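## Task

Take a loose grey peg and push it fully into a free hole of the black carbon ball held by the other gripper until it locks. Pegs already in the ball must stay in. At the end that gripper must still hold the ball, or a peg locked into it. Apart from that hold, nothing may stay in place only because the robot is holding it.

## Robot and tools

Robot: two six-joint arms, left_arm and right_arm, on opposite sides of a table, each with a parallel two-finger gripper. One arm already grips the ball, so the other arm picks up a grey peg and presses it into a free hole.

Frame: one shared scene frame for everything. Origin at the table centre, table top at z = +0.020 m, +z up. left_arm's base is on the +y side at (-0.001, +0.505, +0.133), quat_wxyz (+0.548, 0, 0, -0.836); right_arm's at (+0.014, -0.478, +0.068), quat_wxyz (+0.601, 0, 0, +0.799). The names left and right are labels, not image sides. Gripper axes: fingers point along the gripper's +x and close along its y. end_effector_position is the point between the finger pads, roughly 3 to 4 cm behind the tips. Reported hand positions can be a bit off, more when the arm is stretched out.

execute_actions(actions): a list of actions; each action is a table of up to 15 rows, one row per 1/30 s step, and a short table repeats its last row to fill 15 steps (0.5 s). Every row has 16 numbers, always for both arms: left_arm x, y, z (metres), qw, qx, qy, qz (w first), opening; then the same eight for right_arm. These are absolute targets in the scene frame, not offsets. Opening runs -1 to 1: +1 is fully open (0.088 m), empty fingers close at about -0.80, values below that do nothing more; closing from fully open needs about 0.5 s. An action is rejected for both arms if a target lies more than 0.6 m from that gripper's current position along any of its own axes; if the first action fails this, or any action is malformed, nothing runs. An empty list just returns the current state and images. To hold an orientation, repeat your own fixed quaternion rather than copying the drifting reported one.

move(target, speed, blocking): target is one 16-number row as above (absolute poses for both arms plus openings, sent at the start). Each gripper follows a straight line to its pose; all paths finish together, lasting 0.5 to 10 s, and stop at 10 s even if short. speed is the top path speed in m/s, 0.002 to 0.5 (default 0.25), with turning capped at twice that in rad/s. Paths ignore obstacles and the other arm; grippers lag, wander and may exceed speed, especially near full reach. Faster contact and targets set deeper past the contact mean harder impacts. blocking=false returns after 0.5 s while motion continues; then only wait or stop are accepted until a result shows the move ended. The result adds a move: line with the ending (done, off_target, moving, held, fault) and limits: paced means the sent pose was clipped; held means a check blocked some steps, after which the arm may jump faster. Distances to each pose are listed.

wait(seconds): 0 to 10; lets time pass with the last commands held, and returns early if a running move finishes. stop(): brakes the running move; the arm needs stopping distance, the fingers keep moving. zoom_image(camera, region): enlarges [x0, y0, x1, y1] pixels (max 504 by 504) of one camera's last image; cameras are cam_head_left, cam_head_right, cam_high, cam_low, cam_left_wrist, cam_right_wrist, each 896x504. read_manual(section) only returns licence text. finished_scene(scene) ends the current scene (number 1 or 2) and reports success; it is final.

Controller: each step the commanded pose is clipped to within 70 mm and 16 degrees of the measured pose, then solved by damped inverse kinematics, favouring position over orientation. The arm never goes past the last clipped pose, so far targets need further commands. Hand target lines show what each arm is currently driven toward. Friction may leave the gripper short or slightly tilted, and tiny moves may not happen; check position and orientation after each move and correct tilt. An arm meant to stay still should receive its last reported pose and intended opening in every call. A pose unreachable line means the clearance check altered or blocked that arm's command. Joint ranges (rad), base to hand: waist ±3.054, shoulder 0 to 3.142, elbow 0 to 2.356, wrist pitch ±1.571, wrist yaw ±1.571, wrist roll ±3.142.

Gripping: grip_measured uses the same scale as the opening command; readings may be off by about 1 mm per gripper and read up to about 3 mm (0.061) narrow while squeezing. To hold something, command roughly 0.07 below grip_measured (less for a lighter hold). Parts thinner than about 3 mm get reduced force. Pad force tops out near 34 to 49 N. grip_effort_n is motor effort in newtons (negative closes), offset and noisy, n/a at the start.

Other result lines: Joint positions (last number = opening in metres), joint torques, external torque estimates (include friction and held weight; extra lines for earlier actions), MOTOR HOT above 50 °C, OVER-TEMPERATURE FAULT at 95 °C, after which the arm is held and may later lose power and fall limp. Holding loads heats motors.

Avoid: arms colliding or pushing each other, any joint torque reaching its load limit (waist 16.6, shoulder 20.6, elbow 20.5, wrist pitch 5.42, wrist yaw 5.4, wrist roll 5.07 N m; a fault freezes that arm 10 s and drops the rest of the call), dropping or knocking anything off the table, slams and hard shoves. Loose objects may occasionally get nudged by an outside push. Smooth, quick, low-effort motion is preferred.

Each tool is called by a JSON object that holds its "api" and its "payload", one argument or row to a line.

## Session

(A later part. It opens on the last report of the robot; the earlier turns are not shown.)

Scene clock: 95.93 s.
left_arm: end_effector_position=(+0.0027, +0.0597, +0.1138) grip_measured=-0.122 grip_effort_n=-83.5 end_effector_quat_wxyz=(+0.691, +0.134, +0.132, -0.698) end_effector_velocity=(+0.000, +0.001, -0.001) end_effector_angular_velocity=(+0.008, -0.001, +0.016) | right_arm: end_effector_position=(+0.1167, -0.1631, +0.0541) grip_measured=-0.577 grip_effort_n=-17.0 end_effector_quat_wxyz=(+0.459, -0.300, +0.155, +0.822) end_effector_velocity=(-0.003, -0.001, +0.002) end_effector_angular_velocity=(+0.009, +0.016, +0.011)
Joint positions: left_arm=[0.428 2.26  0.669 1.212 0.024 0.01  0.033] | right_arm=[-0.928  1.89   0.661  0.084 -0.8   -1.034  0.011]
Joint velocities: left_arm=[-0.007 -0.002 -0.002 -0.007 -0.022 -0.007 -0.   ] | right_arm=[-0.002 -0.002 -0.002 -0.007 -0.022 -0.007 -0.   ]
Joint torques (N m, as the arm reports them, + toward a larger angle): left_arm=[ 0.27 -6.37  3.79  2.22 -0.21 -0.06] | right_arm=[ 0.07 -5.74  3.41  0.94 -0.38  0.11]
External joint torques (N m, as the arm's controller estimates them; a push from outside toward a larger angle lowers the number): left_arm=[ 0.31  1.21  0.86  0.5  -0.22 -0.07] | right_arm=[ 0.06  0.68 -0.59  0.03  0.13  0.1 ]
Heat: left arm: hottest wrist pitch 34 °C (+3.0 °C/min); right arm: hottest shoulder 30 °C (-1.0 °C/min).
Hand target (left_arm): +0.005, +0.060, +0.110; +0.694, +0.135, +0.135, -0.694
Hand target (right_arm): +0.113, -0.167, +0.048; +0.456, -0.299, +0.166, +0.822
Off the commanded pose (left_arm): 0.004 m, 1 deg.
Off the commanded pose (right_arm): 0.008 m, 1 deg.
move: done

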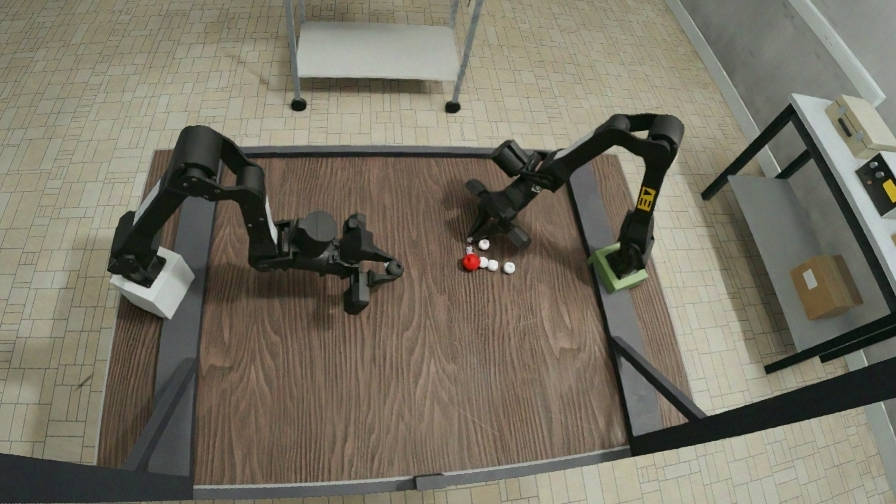

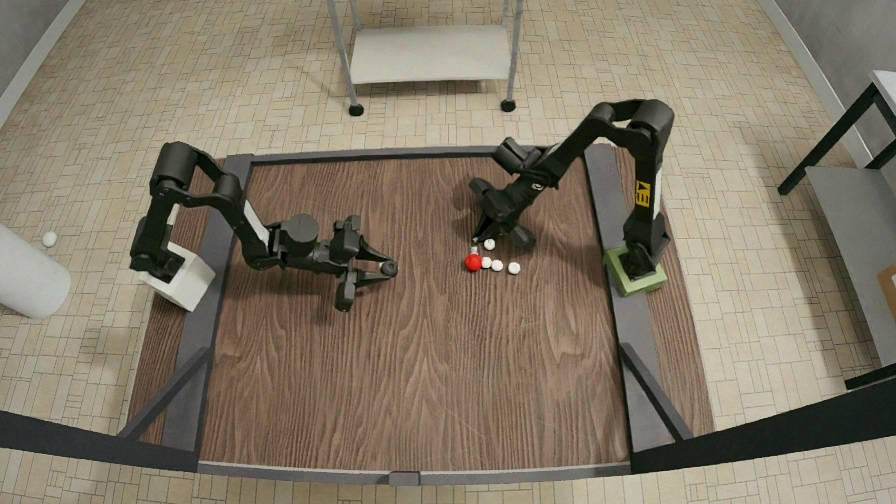

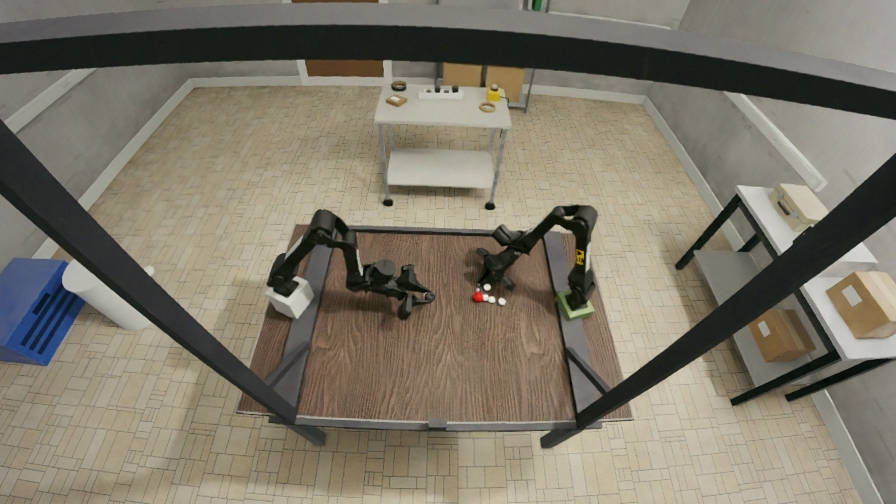

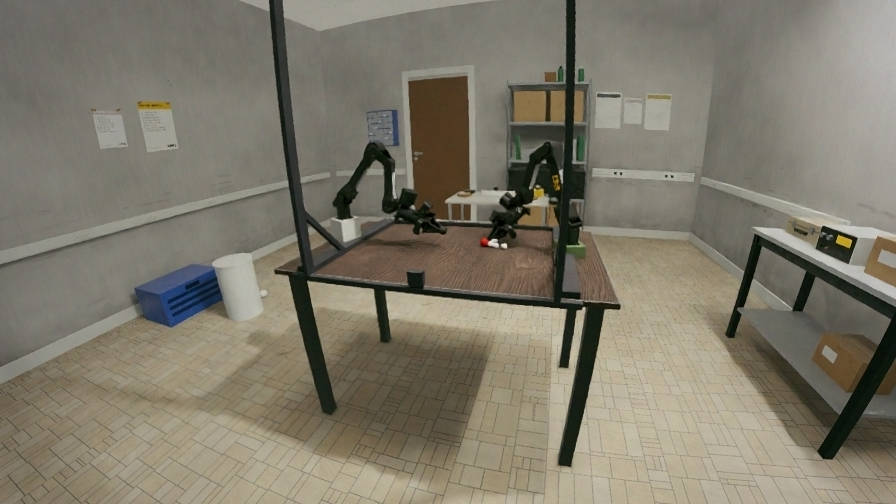

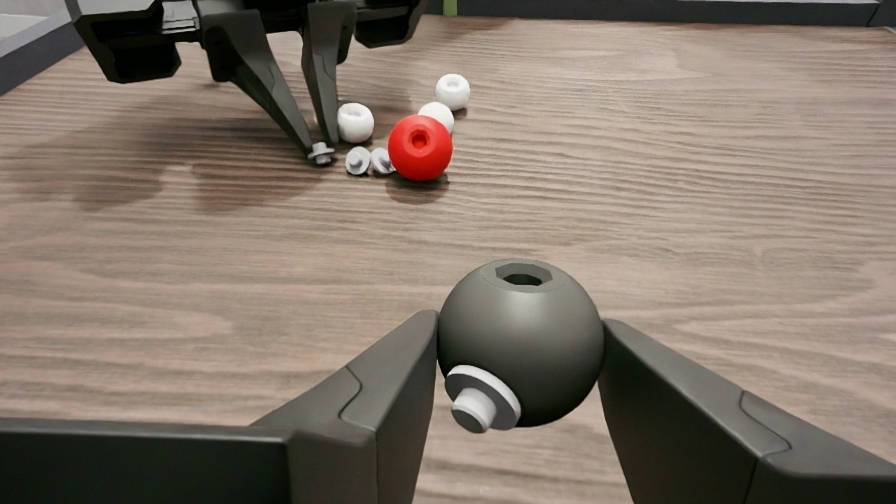

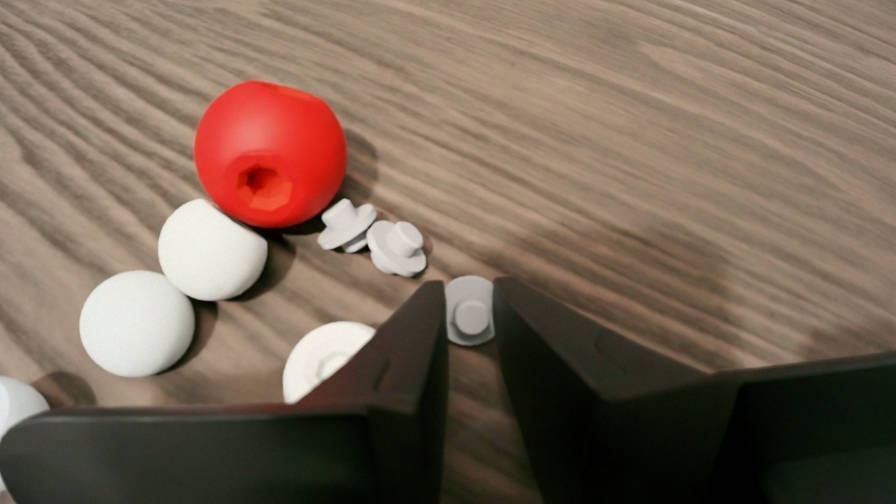

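{"api": "move", "payload": {
  "target": [0.005,0.06,0.11,0.6941,0.1349,0.1349,-0.6941,-0.19,0.1139,-0.1680,0.0500,0.4556,-0.2991,0.1658,0.8219,-0.58],
  "speed": 0.01
}}

{"api": "zoom_image", "payload": {
  "camera": "cam_right_wrist",
  "region": [370, 200, 590, 370]
}}

{"api": "zoom_image", "payload": {
  "camera": "cam_left_wrist",
  "region": [260, 80, 420, 200]
}}

Scene clock: 102.93 s.
left_arm: end_effector_position=(+0.0027, +0.0597, +0.1138) grip_measured=-0.122 grip_effort_n=-83.5 end_effector_quat_wxyz=(+0.691, +0.134, +0.132, -0.698) end_effector_velocity=(-0.002, +0.002, -0.003) end_effector_angular_velocity=(+0.012, +0.010, -0.007) | right_arm: end_effector_position=(+0.1154, -0.1648, +0.0530) grip_measured=-0.577 grip_effort_n=-16.5 end_effector_quat_wxyz=(+0.457, -0.299, +0.160, +0.822) end_effector_velocity=(-0.001, -0.004, -0.003) end_effector_angular_velocity=(-0.028, +0.016, -0.010)
Joint positions: left_arm=[0.428 2.26  0.669 1.212 0.024 0.01  0.033] | right_arm=[-0.928  1.891  0.66   0.074 -0.8   -1.033  0.011]
Joint velocities: left_arm=[-0.002  0.002 -0.002 -0.007  0.007 -0.007 -0.   ] | right_arm=[-0.002  0.002 -0.002 -0.022  0.007  0.007 -0.   ]
Joint torques (N m, as the arm reports them, + toward a larger angle): left_arm=[ 0.25 -6.55  3.77  2.18 -0.21 -0.04] | right_arm=[-0.18 -6.88  3.58  0.7  -0.41 -0.11]
External joint torques (N m, as the arm's controller estimates them; a push from outside toward a larger angle lowers the number): left_arm=[ 0.26  1.02  0.85  0.46 -0.21 -0.05] | right_arm=[-0.18 -0.53 -0.35 -0.17  0.09 -0.12]
Heat: left arm: hottest wrist pitch 35 °C (+4.0 °C/min); right arm: hottest shoulder 30 °C (-2.0 °C/min).
Hand target (left_arm): +0.005, +0.060, +0.110; +0.694, +0.135, +0.135, -0.694
Hand target (right_arm): +0.114, -0.168, +0.050; +0.456, -0.299, +0.166, +0.822
Off the commanded pose (left_arm): 0.004 m, 1 deg.
Off the commanded pose (right_arm): 0.005 m, 1 deg.
move: done

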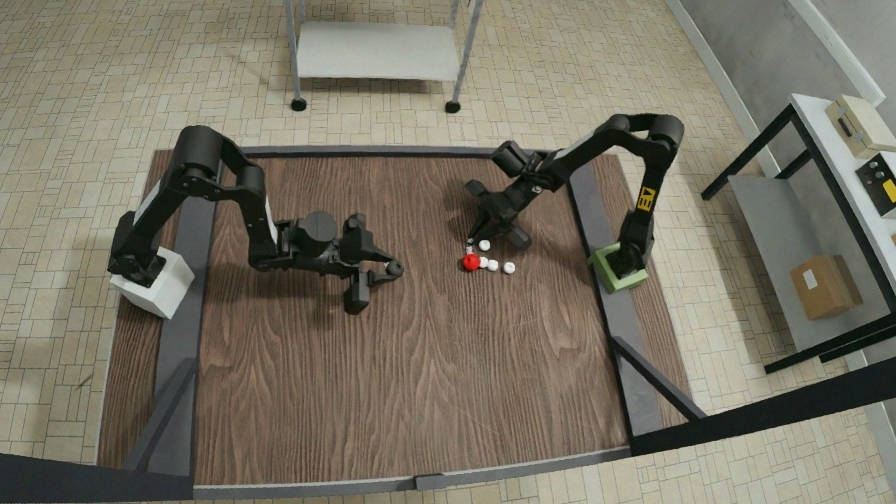

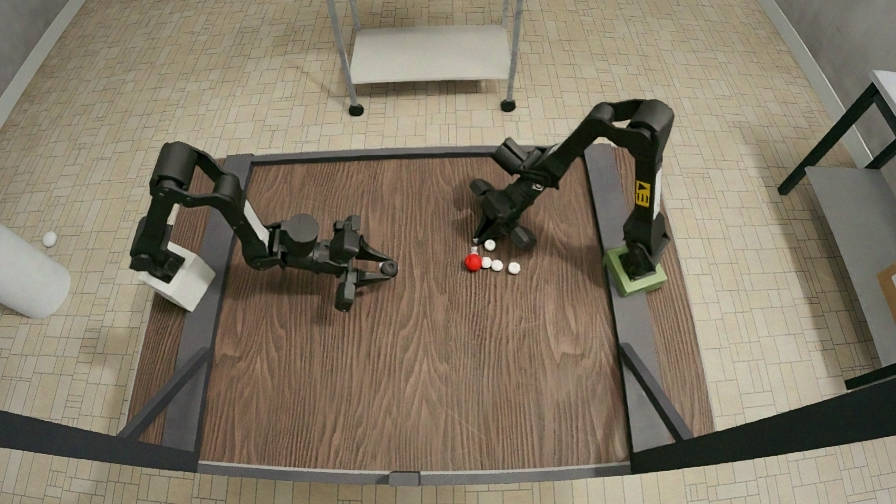

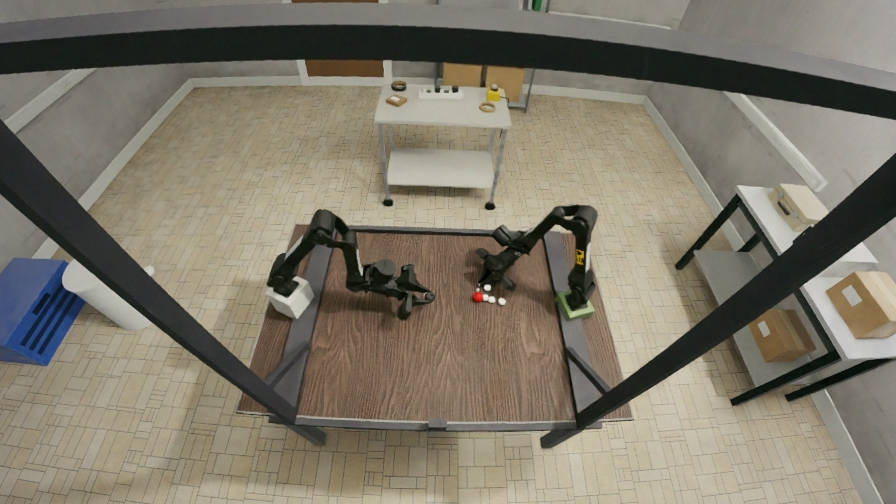

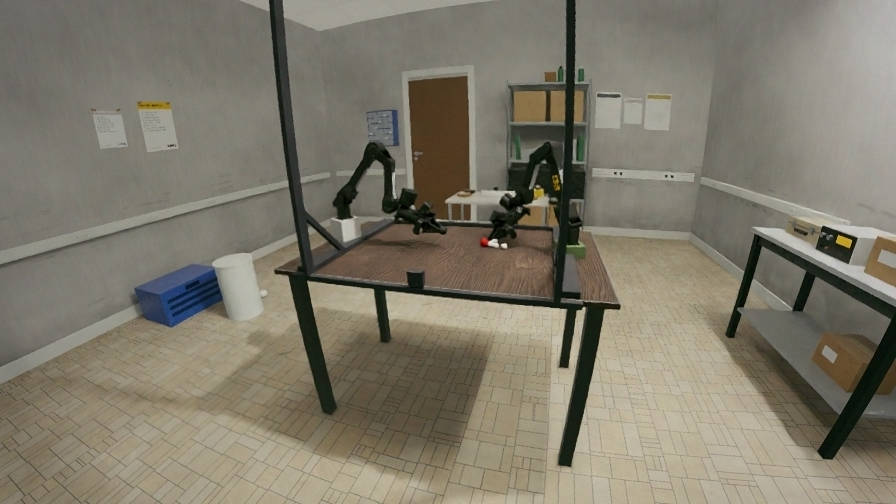

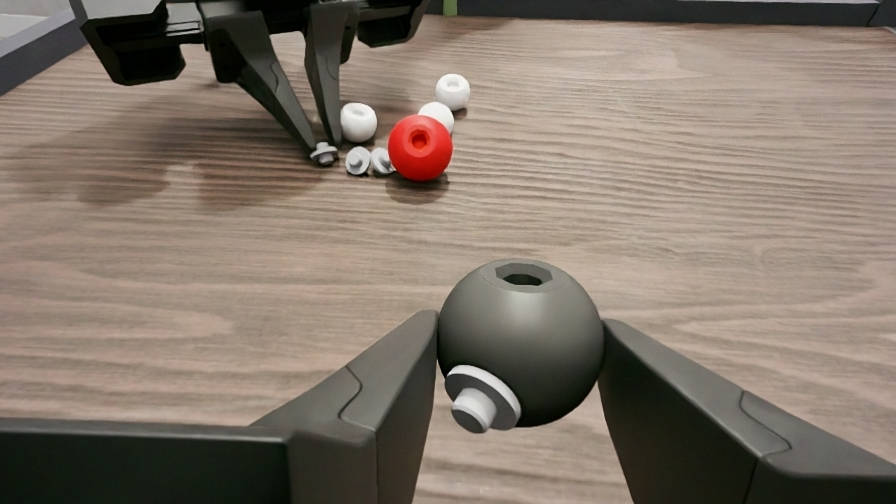

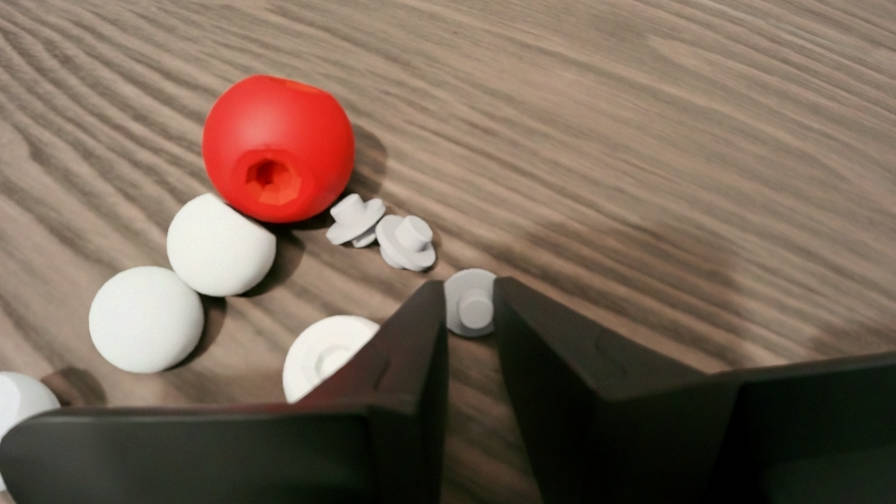

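Region (370, 200, 590, 370) of cam_right_wrist's 896x504 image, scaled by 2.291, with more detail than that image has; it fills the top 389 rows of this view, and the rest is white.

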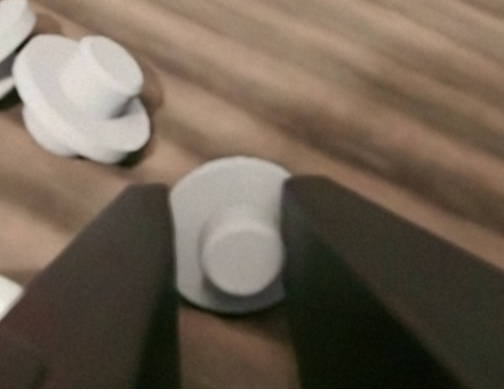

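Region (260, 80, 420, 200) of cam_left_wrist's 896x504 image, scaled by 3.150, with more detail than that image has; it fills the top 378 rows of this view, and the rest is white.

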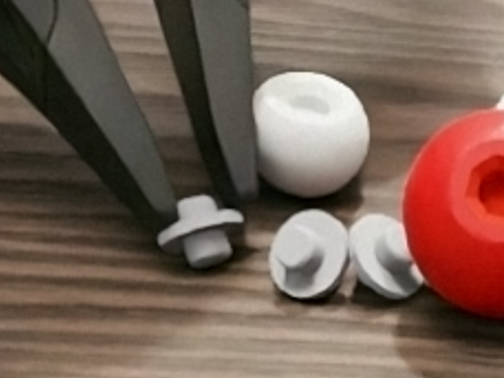

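{"api": "execute_actions", "payload": {
  "actions": [
    [[0.005,0.06,0.11,0.6941,0.1349,0.1349,-0.6941,-0.19,0.1139,-0.1680,0.0500,0.4556,-0.2991,0.1658,0.8219,-0.60],[0.005,0.06,0.11,0.6941,0.1349,0.1349,-0.6941,-0.19,0.1139,-0.1680,0.0500,0.4556,-0.2991,0.1658,0.8219,-0.61],[0.005,0.06,0.11,0.6941,0.1349,0.1349,-0.6941,-0.19,0.1139,-0.1680,0.0500,0.4556,-0.2991,0.1658,0.8219,-0.62],[0.005,0.06,0.11,0.6941,0.1349,0.1349,-0.6941,-0.19,0.1139,-0.1680,0.0500,0.4556,-0.2991,0.1658,0.8219,-0.63],[0.005,0.06,0.11,0.6941,0.1349,0.1349,-0.6941,-0.19,0.1139,-0.1680,0.0500,0.4556,-0.2991,0.1658,0.8219,-0.64],[0.005,0.06,0.11,0.6941,0.1349,0.1349,-0.6941,-0.19,0.1139,-0.1680,0.0500,0.4556,-0.2991,0.1658,0.8219,-0.65],[0.005,0.06,0.11,0.6941,0.1349,0.1349,-0.6941,-0.19,0.1139,-0.1680,0.0500,0.4556,-0.2991,0.1658,0.8219,-0.66],[0.005,0.06,0.11,0.6941,0.1349,0.1349,-0.6941,-0.19,0.1139,-0.1680,0.0500,0.4556,-0.2991,0.1658,0.8219,-0.67],[0.005,0.06,0.11,0.6941,0.1349,0.1349,-0.6941,-0.19,0.1139,-0.1680,0.0500,0.4556,-0.2991,0.1658,0.8219,-0.68],[0.005,0.06,0.11,0.6941,0.1349,0.1349,-0.6941,-0.19,0.1139,-0.1680,0.0500,0.4556,-0.2991,0.1658,0.8219,-0.70],[0.005,0.06,0.11,0.6941,0.1349,0.1349,-0.6941,-0.19,0.1139,-0.1680,0.0500,0.4556,-0.2991,0.1658,0.8219,-0.72],[0.005,0.06,0.11,0.6941,0.1349,0.1349,-0.6941,-0.19,0.1139,-0.1680,0.0500,0.4556,-0.2991,0.1658,0.8219,-0.74],[0.005,0.06,0.11,0.6941,0.1349,0.1349,-0.6941,-0.19,0.1139,-0.1680,0.0500,0.4556,-0.2991,0.1658,0.8219,-0.77]]
  ]
}}

{"api": "zoom_image", "payload": {
  "camera": "cam_right_wrist",
  "region": [370, 200, 590, 370]
}}

Scene clock: 112.17 s.
left_arm: end_effector_position=(+0.0027, +0.0597, +0.1138) grip_measured=-0.122 grip_effort_n=-83.5 end_effector_quat_wxyz=(+0.691, +0.134, +0.132, -0.698) end_effector_velocity=(-0.000, +0.002, -0.004) end_effector_angular_velocity=(+0.022, +0.004, +0.007) | right_arm: end_effector_position=(+0.1154, -0.1648, +0.0530) grip_measured=-0.709 grip_effort_n=-83.5 end_effector_quat_wxyz=(+0.457, -0.299, +0.160, +0.822) end_effector_velocity=(-0.002, -0.000, +0.002) end_effector_angular_velocity=(+0.011, -0.008, +0.019)
Joint positions: left_arm=[0.428 2.26  0.669 1.212 0.024 0.01  0.033] | right_arm=[-0.928  1.891  0.66   0.074 -0.8   -1.034  0.004]
Joint velocities: left_arm=[-0.002 -0.002 -0.002 -0.022 -0.007 -0.007 -0.   ] | right_arm=[ 0.002 -0.007 -0.002 -0.007 -0.007 -0.022  0.   ]
Joint torques (N m, as the arm reports them, + toward a larger angle): left_arm=[ 0.24 -6.47  3.77  2.21 -0.22 -0.07] | right_arm=[-0.17 -6.99  3.63  0.7  -0.46 -0.08]
External joint torques (N m, as the arm's controller estimates them; a push from outside toward a larger angle lowers the number): left_arm=[ 0.21  1.09  0.84  0.49 -0.22 -0.08] | right_arm=[-0.19 -0.54 -0.38 -0.2   0.05 -0.09]
Heat: left arm: hottest wrist pitch 35 °C (+3.0 °C/min); right arm: hottest shoulder 30 °C (-1.0 °C/min).
Hand target (left_arm): +0.005, +0.060, +0.110; +0.694, +0.135, +0.135, -0.694
Hand target (right_arm): +0.114, -0.168, +0.050; +0.456, -0.299, +0.166, +0.822
Off the commanded pose (left_arm): 0.004 m, 1 deg.
Off the commanded pose (right_arm): 0.005 m, 1 deg.

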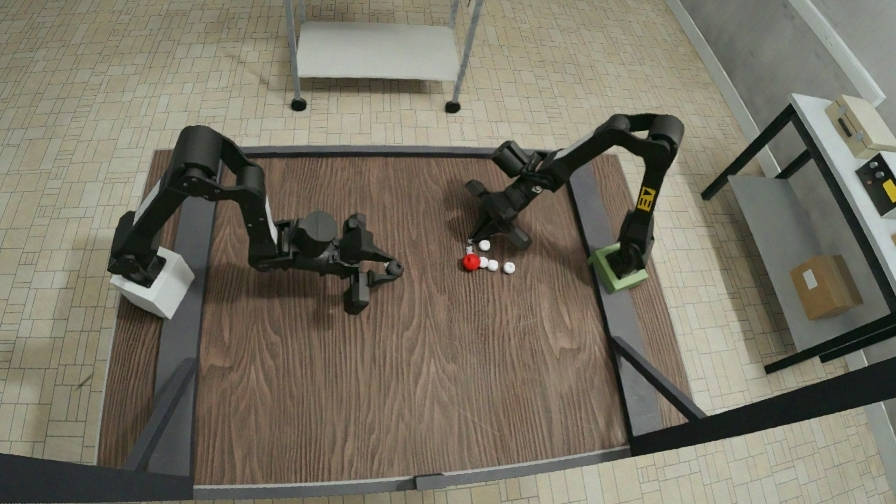

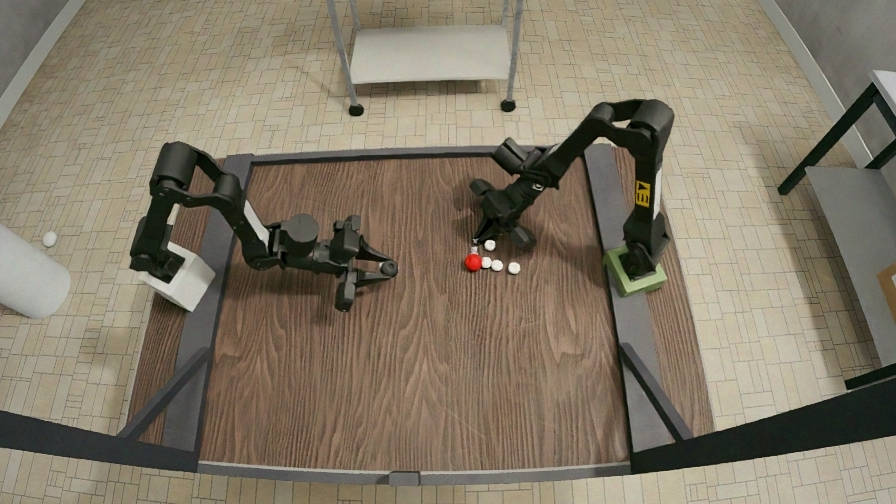

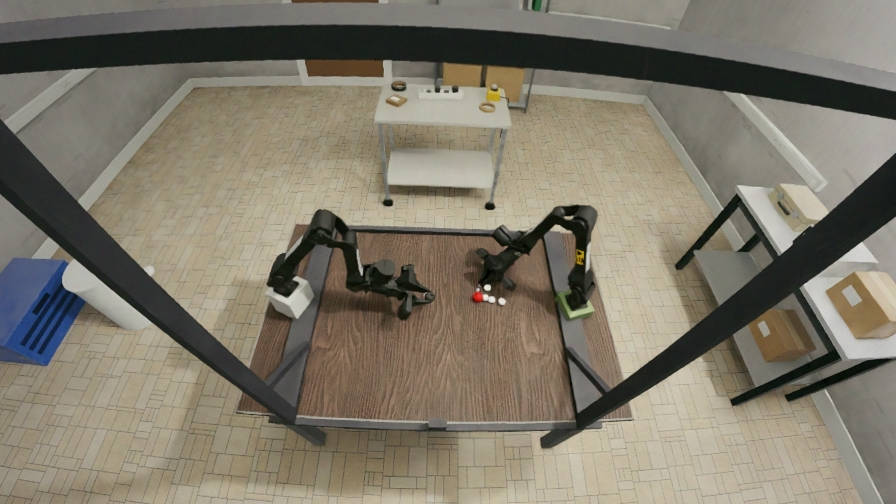

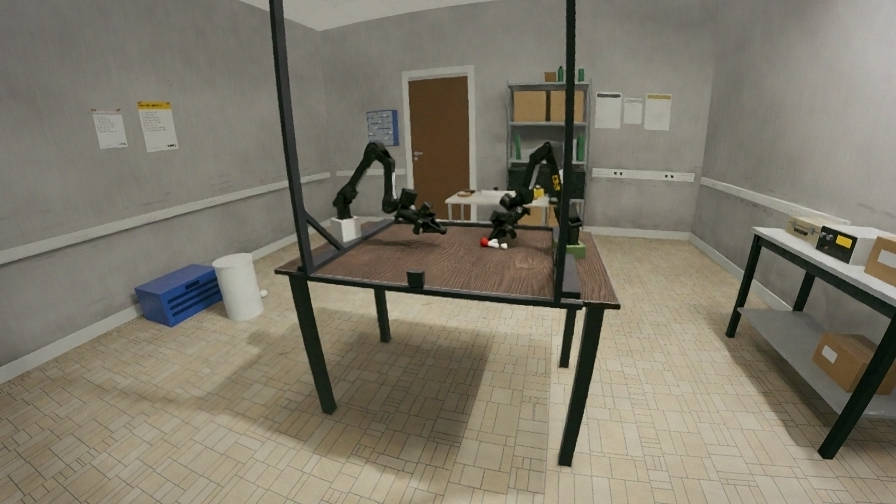

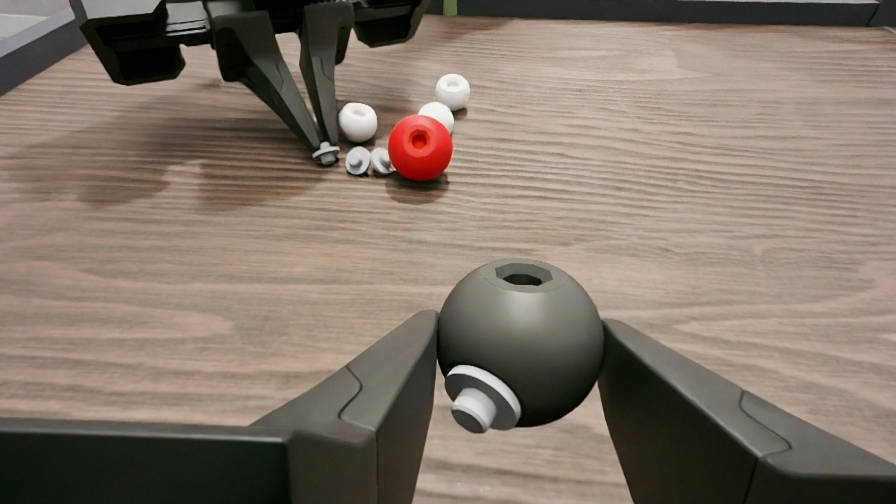

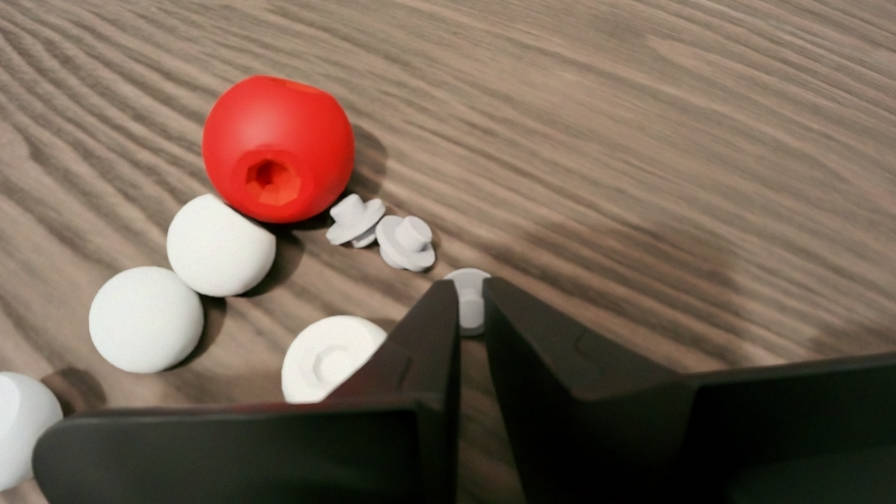

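Region (370, 200, 590, 370) of cam_right_wrist's 896x504 image, scaled by 2.291, with more detail than that image has; it fills the top 389 rows of this view, and the rest is white.

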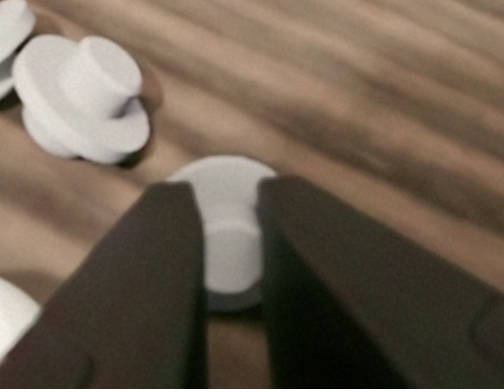

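{"api": "move", "payload": {
  "target": [0.005,0.01,0.085,0.6941,0.1349,0.1349,-0.6941,-0.19,0.116,-0.170,0.11,0.4556,-0.2991,0.1658,0.8219,-0.78],
  "speed": 0.08
}}

{"api": "move", "payload": {
  "target": [0.005,-0.023,0.066,0.6941,0.1349,0.1349,-0.6941,-0.19,0.005,-0.092,0.147,0.5862,-0.3954,0.3954,0.5862,-0.78],
  "speed": 0.15
}}

Scene clock: 116.43 s.
left_arm: end_effector_position=(+0.0040, +0.0110, +0.0898) grip_measured=-0.122 grip_effort_n=-83.5 end_effector_quat_wxyz=(+0.692, +0.134, +0.132, -0.697) end_effector_velocity=(-0.000, -0.002, -0.002) end_effector_angular_velocity=(+0.012, +0.018, +0.012) | right_arm: end_effector_position=(+0.1138, -0.1714, +0.1054) grip_measured=-0.709 grip_effort_n=-83.5 end_effector_quat_wxyz=(+0.453, -0.298, +0.173, +0.822) end_effector_velocity=(-0.004, -0.005, +0.001) end_effector_angular_velocity=(-0.014, +0.017, +0.005)
Joint positions: left_arm=[0.428 2.418 0.904 1.137 0.021 0.01  0.033] | right_arm=[-0.937  1.691  0.723 -0.226 -0.801 -1.047  0.004]
Joint velocities: left_arm=[-0.002  0.002  0.012 -0.022 -0.007 -0.022 -0.   ] | right_arm=[-0.002 -0.012 -0.002 -0.037 -0.007 -0.007 -0.   ]
Joint torques (N m, as the arm reports them, + toward a larger angle): left_arm=[-0.06 -7.66  4.89  1.8  -0.21 -0.11] | right_arm=[-0.33 -7.92  6.2   0.66 -0.56 -0.16]
External joint torques (N m, as the arm's controller estimates them; a push from outside toward a larger angle lowers the number): left_arm=[-0.07  1.25  1.51  0.05 -0.21 -0.11] | right_arm=[-0.33 -1.99  1.19 -0.18 -0.05 -0.17]
Heat: left arm: hottest wrist pitch 35 °C (+3.1 °C/min); right arm: hottest shoulder 31 °C (+0.0 °C/min).
Hand target (left_arm): +0.005, +0.010, +0.085; +0.694, +0.135, +0.135, -0.694
Hand target (right_arm): +0.116, -0.169, +0.110; +0.456, -0.299, +0.166, +0.822
Off the commanded pose (left_arm): 0.005 m, 1 deg.
Off the commanded pose (right_arm): 0.005 m, 1 deg.
move: done

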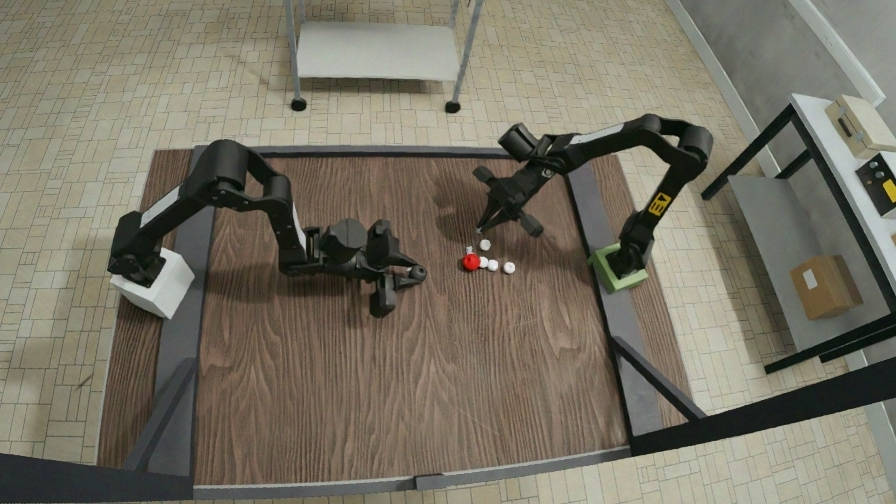

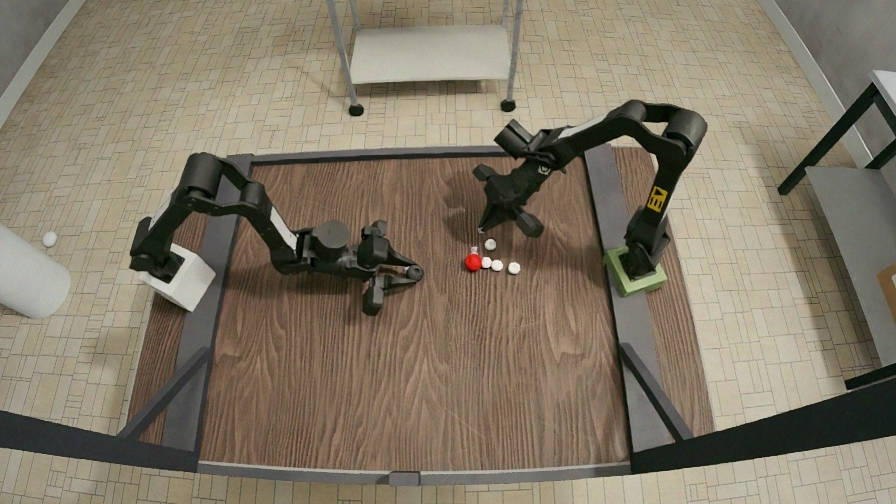

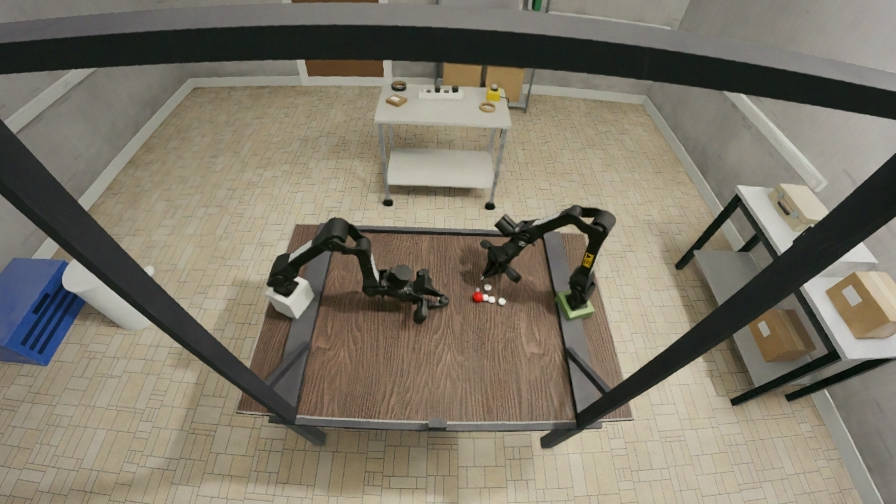

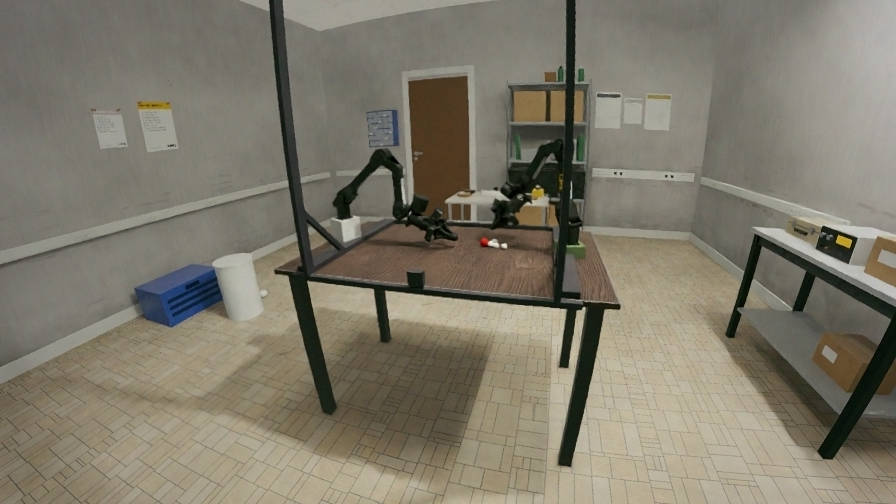

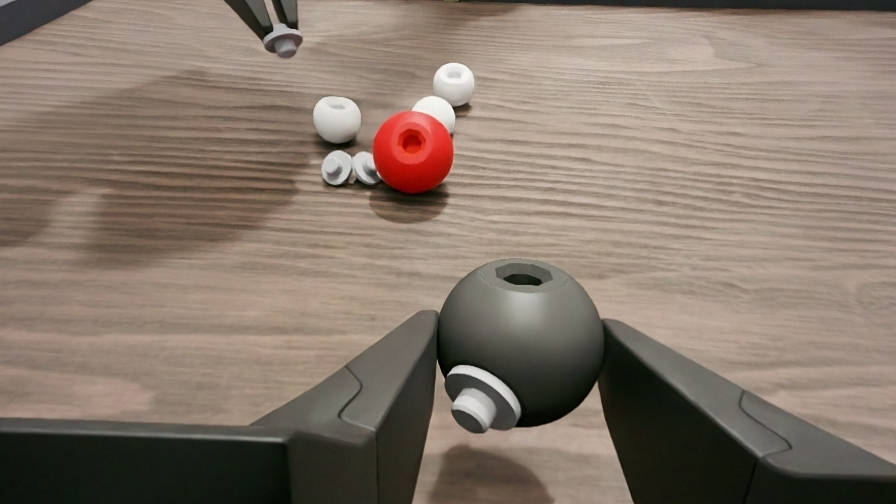

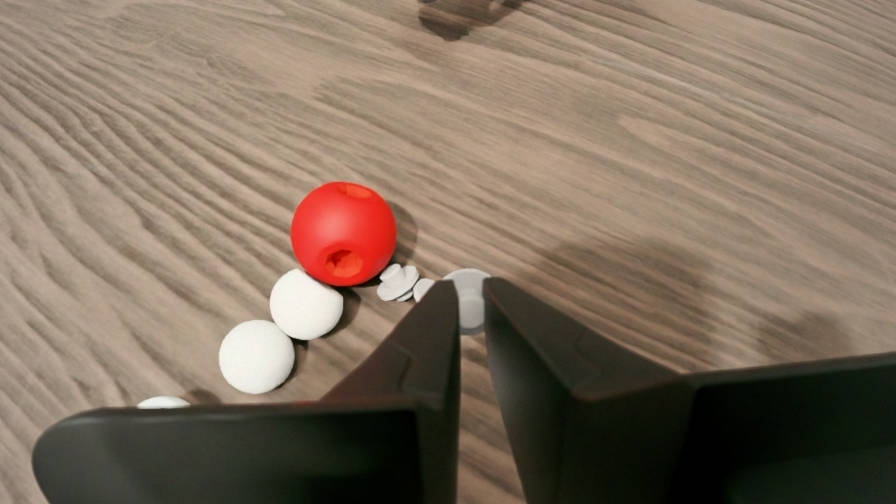

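Scene clock: 119.33 s.
left_arm: end_effector_position=(+0.0048, -0.0225, +0.0713) grip_measured=-0.122 grip_effort_n=-83.5 end_effector_quat_wxyz=(+0.693, +0.133, +0.131, -0.696) end_effector_velocity=(-0.002, -0.001, +0.000) end_effector_angular_velocity=(+0.002, +0.010, -0.007) | right_arm: end_effector_position=(+0.0080, -0.0943, +0.1473) grip_measured=-0.709 grip_effort_n=-83.5 end_effector_quat_wxyz=(+0.589, -0.398, +0.391, +0.584) end_effector_velocity=(-0.000, -0.002, -0.000) end_effector_angular_velocity=(-0.017, -0.002, +0.021)
Joint positions: left_arm=[0.428 2.532 1.08  1.075 0.02  0.01  0.033] | right_arm=[-0.257  1.734  1.161 -0.611  0.02   0.018  0.004]
Joint velocities: left_arm=[-0.002 -0.002  0.002 -0.007  0.007 -0.007 -0.   ] | right_arm=[-0.002  0.002  0.007 -0.022 -0.007 -0.022  0.   ]
Joint torques (N m, as the arm reports them, + toward a larger angle): left_arm=[-0.06 -8.16  5.47  1.82 -0.23 -0.12] | right_arm=[-0.13 -7.01  7.93  0.83  0.04  0.18]
External joint torques (N m, as the arm's controller estimates them; a push from outside toward a larger angle lowers the number): left_arm=[-0.03  1.53  1.8   0.08 -0.24 -0.13] | right_arm=[-0.07  0.49  1.72 -0.15  0.03  0.17]
Heat: left arm: hottest wrist pitch 35 °C (+2.0 °C/min); right arm: hottest shoulder 31 °C (+0.0 °C/min).
Hand target (left_arm): +0.005, -0.023, +0.066; +0.694, +0.135, +0.135, -0.694
Hand target (right_arm): +0.007, -0.092, +0.146; +0.589, -0.399, +0.392, +0.583
Off the commanded pose (left_arm): 0.005 m, 1 deg.
Off the commanded pose (right_arm): 0.004 m, 1 deg.
move: done

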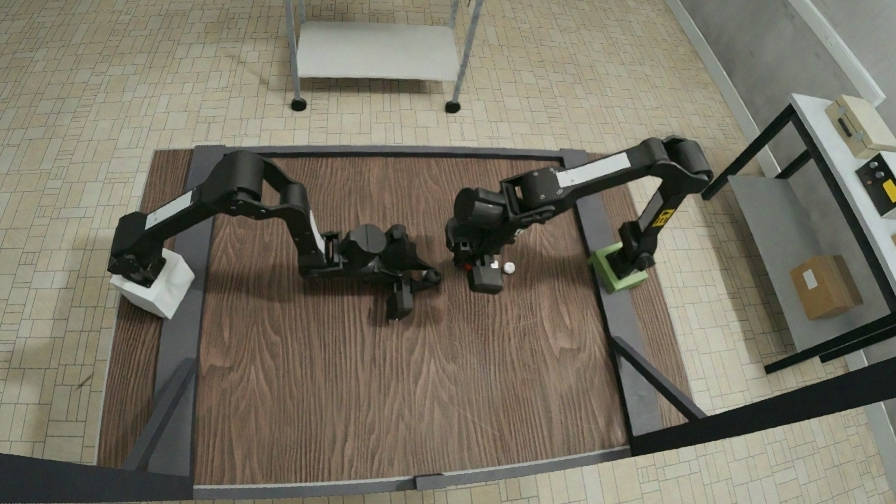

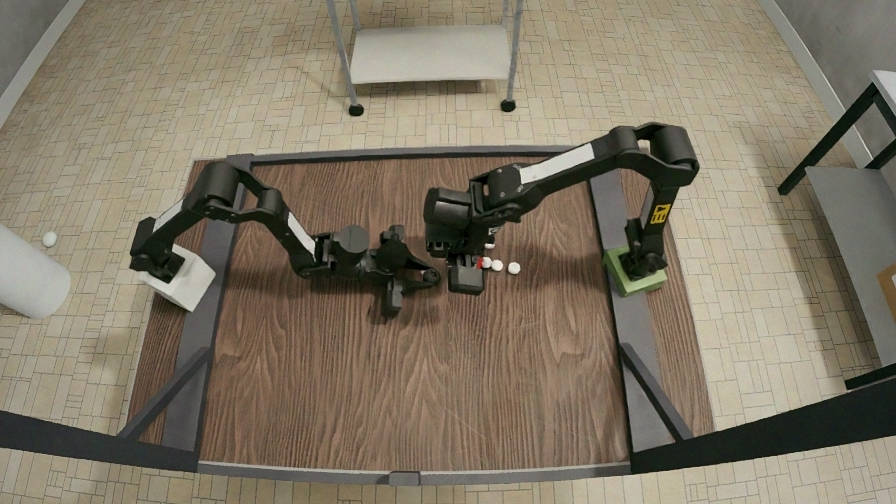

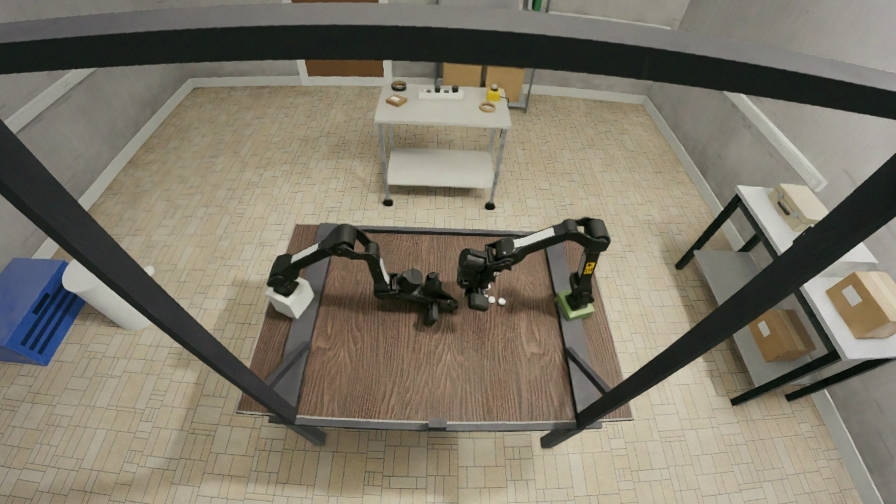

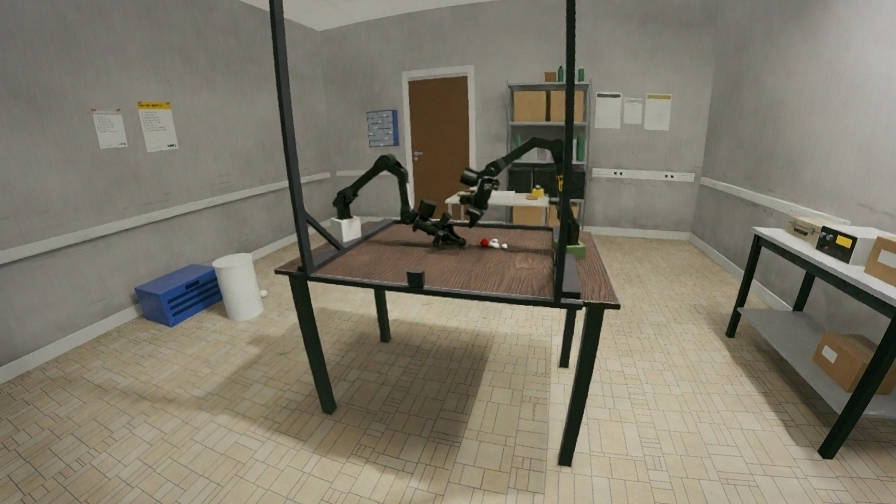

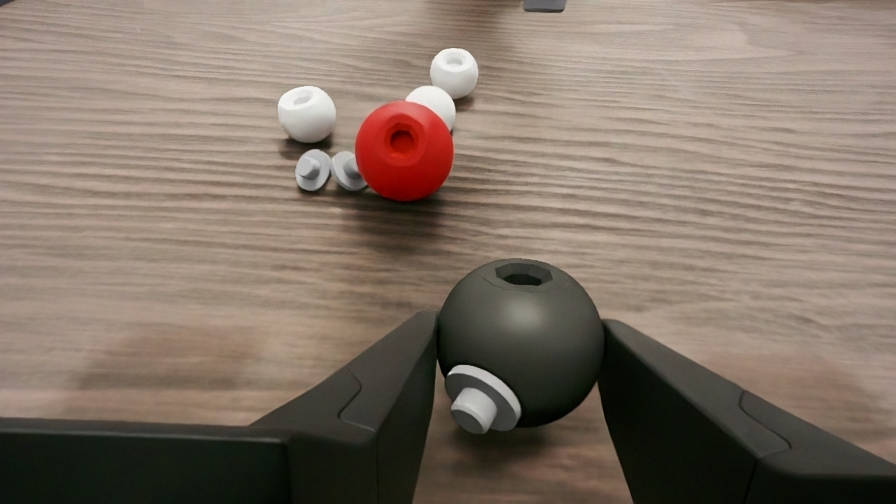

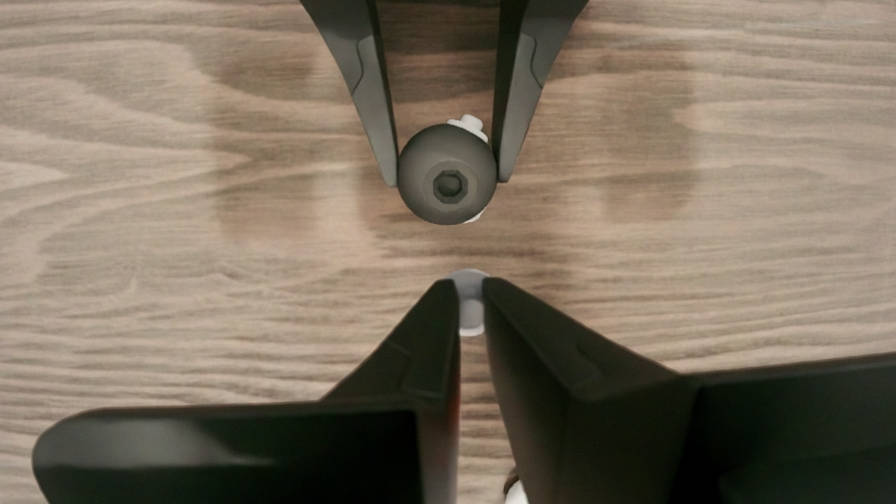

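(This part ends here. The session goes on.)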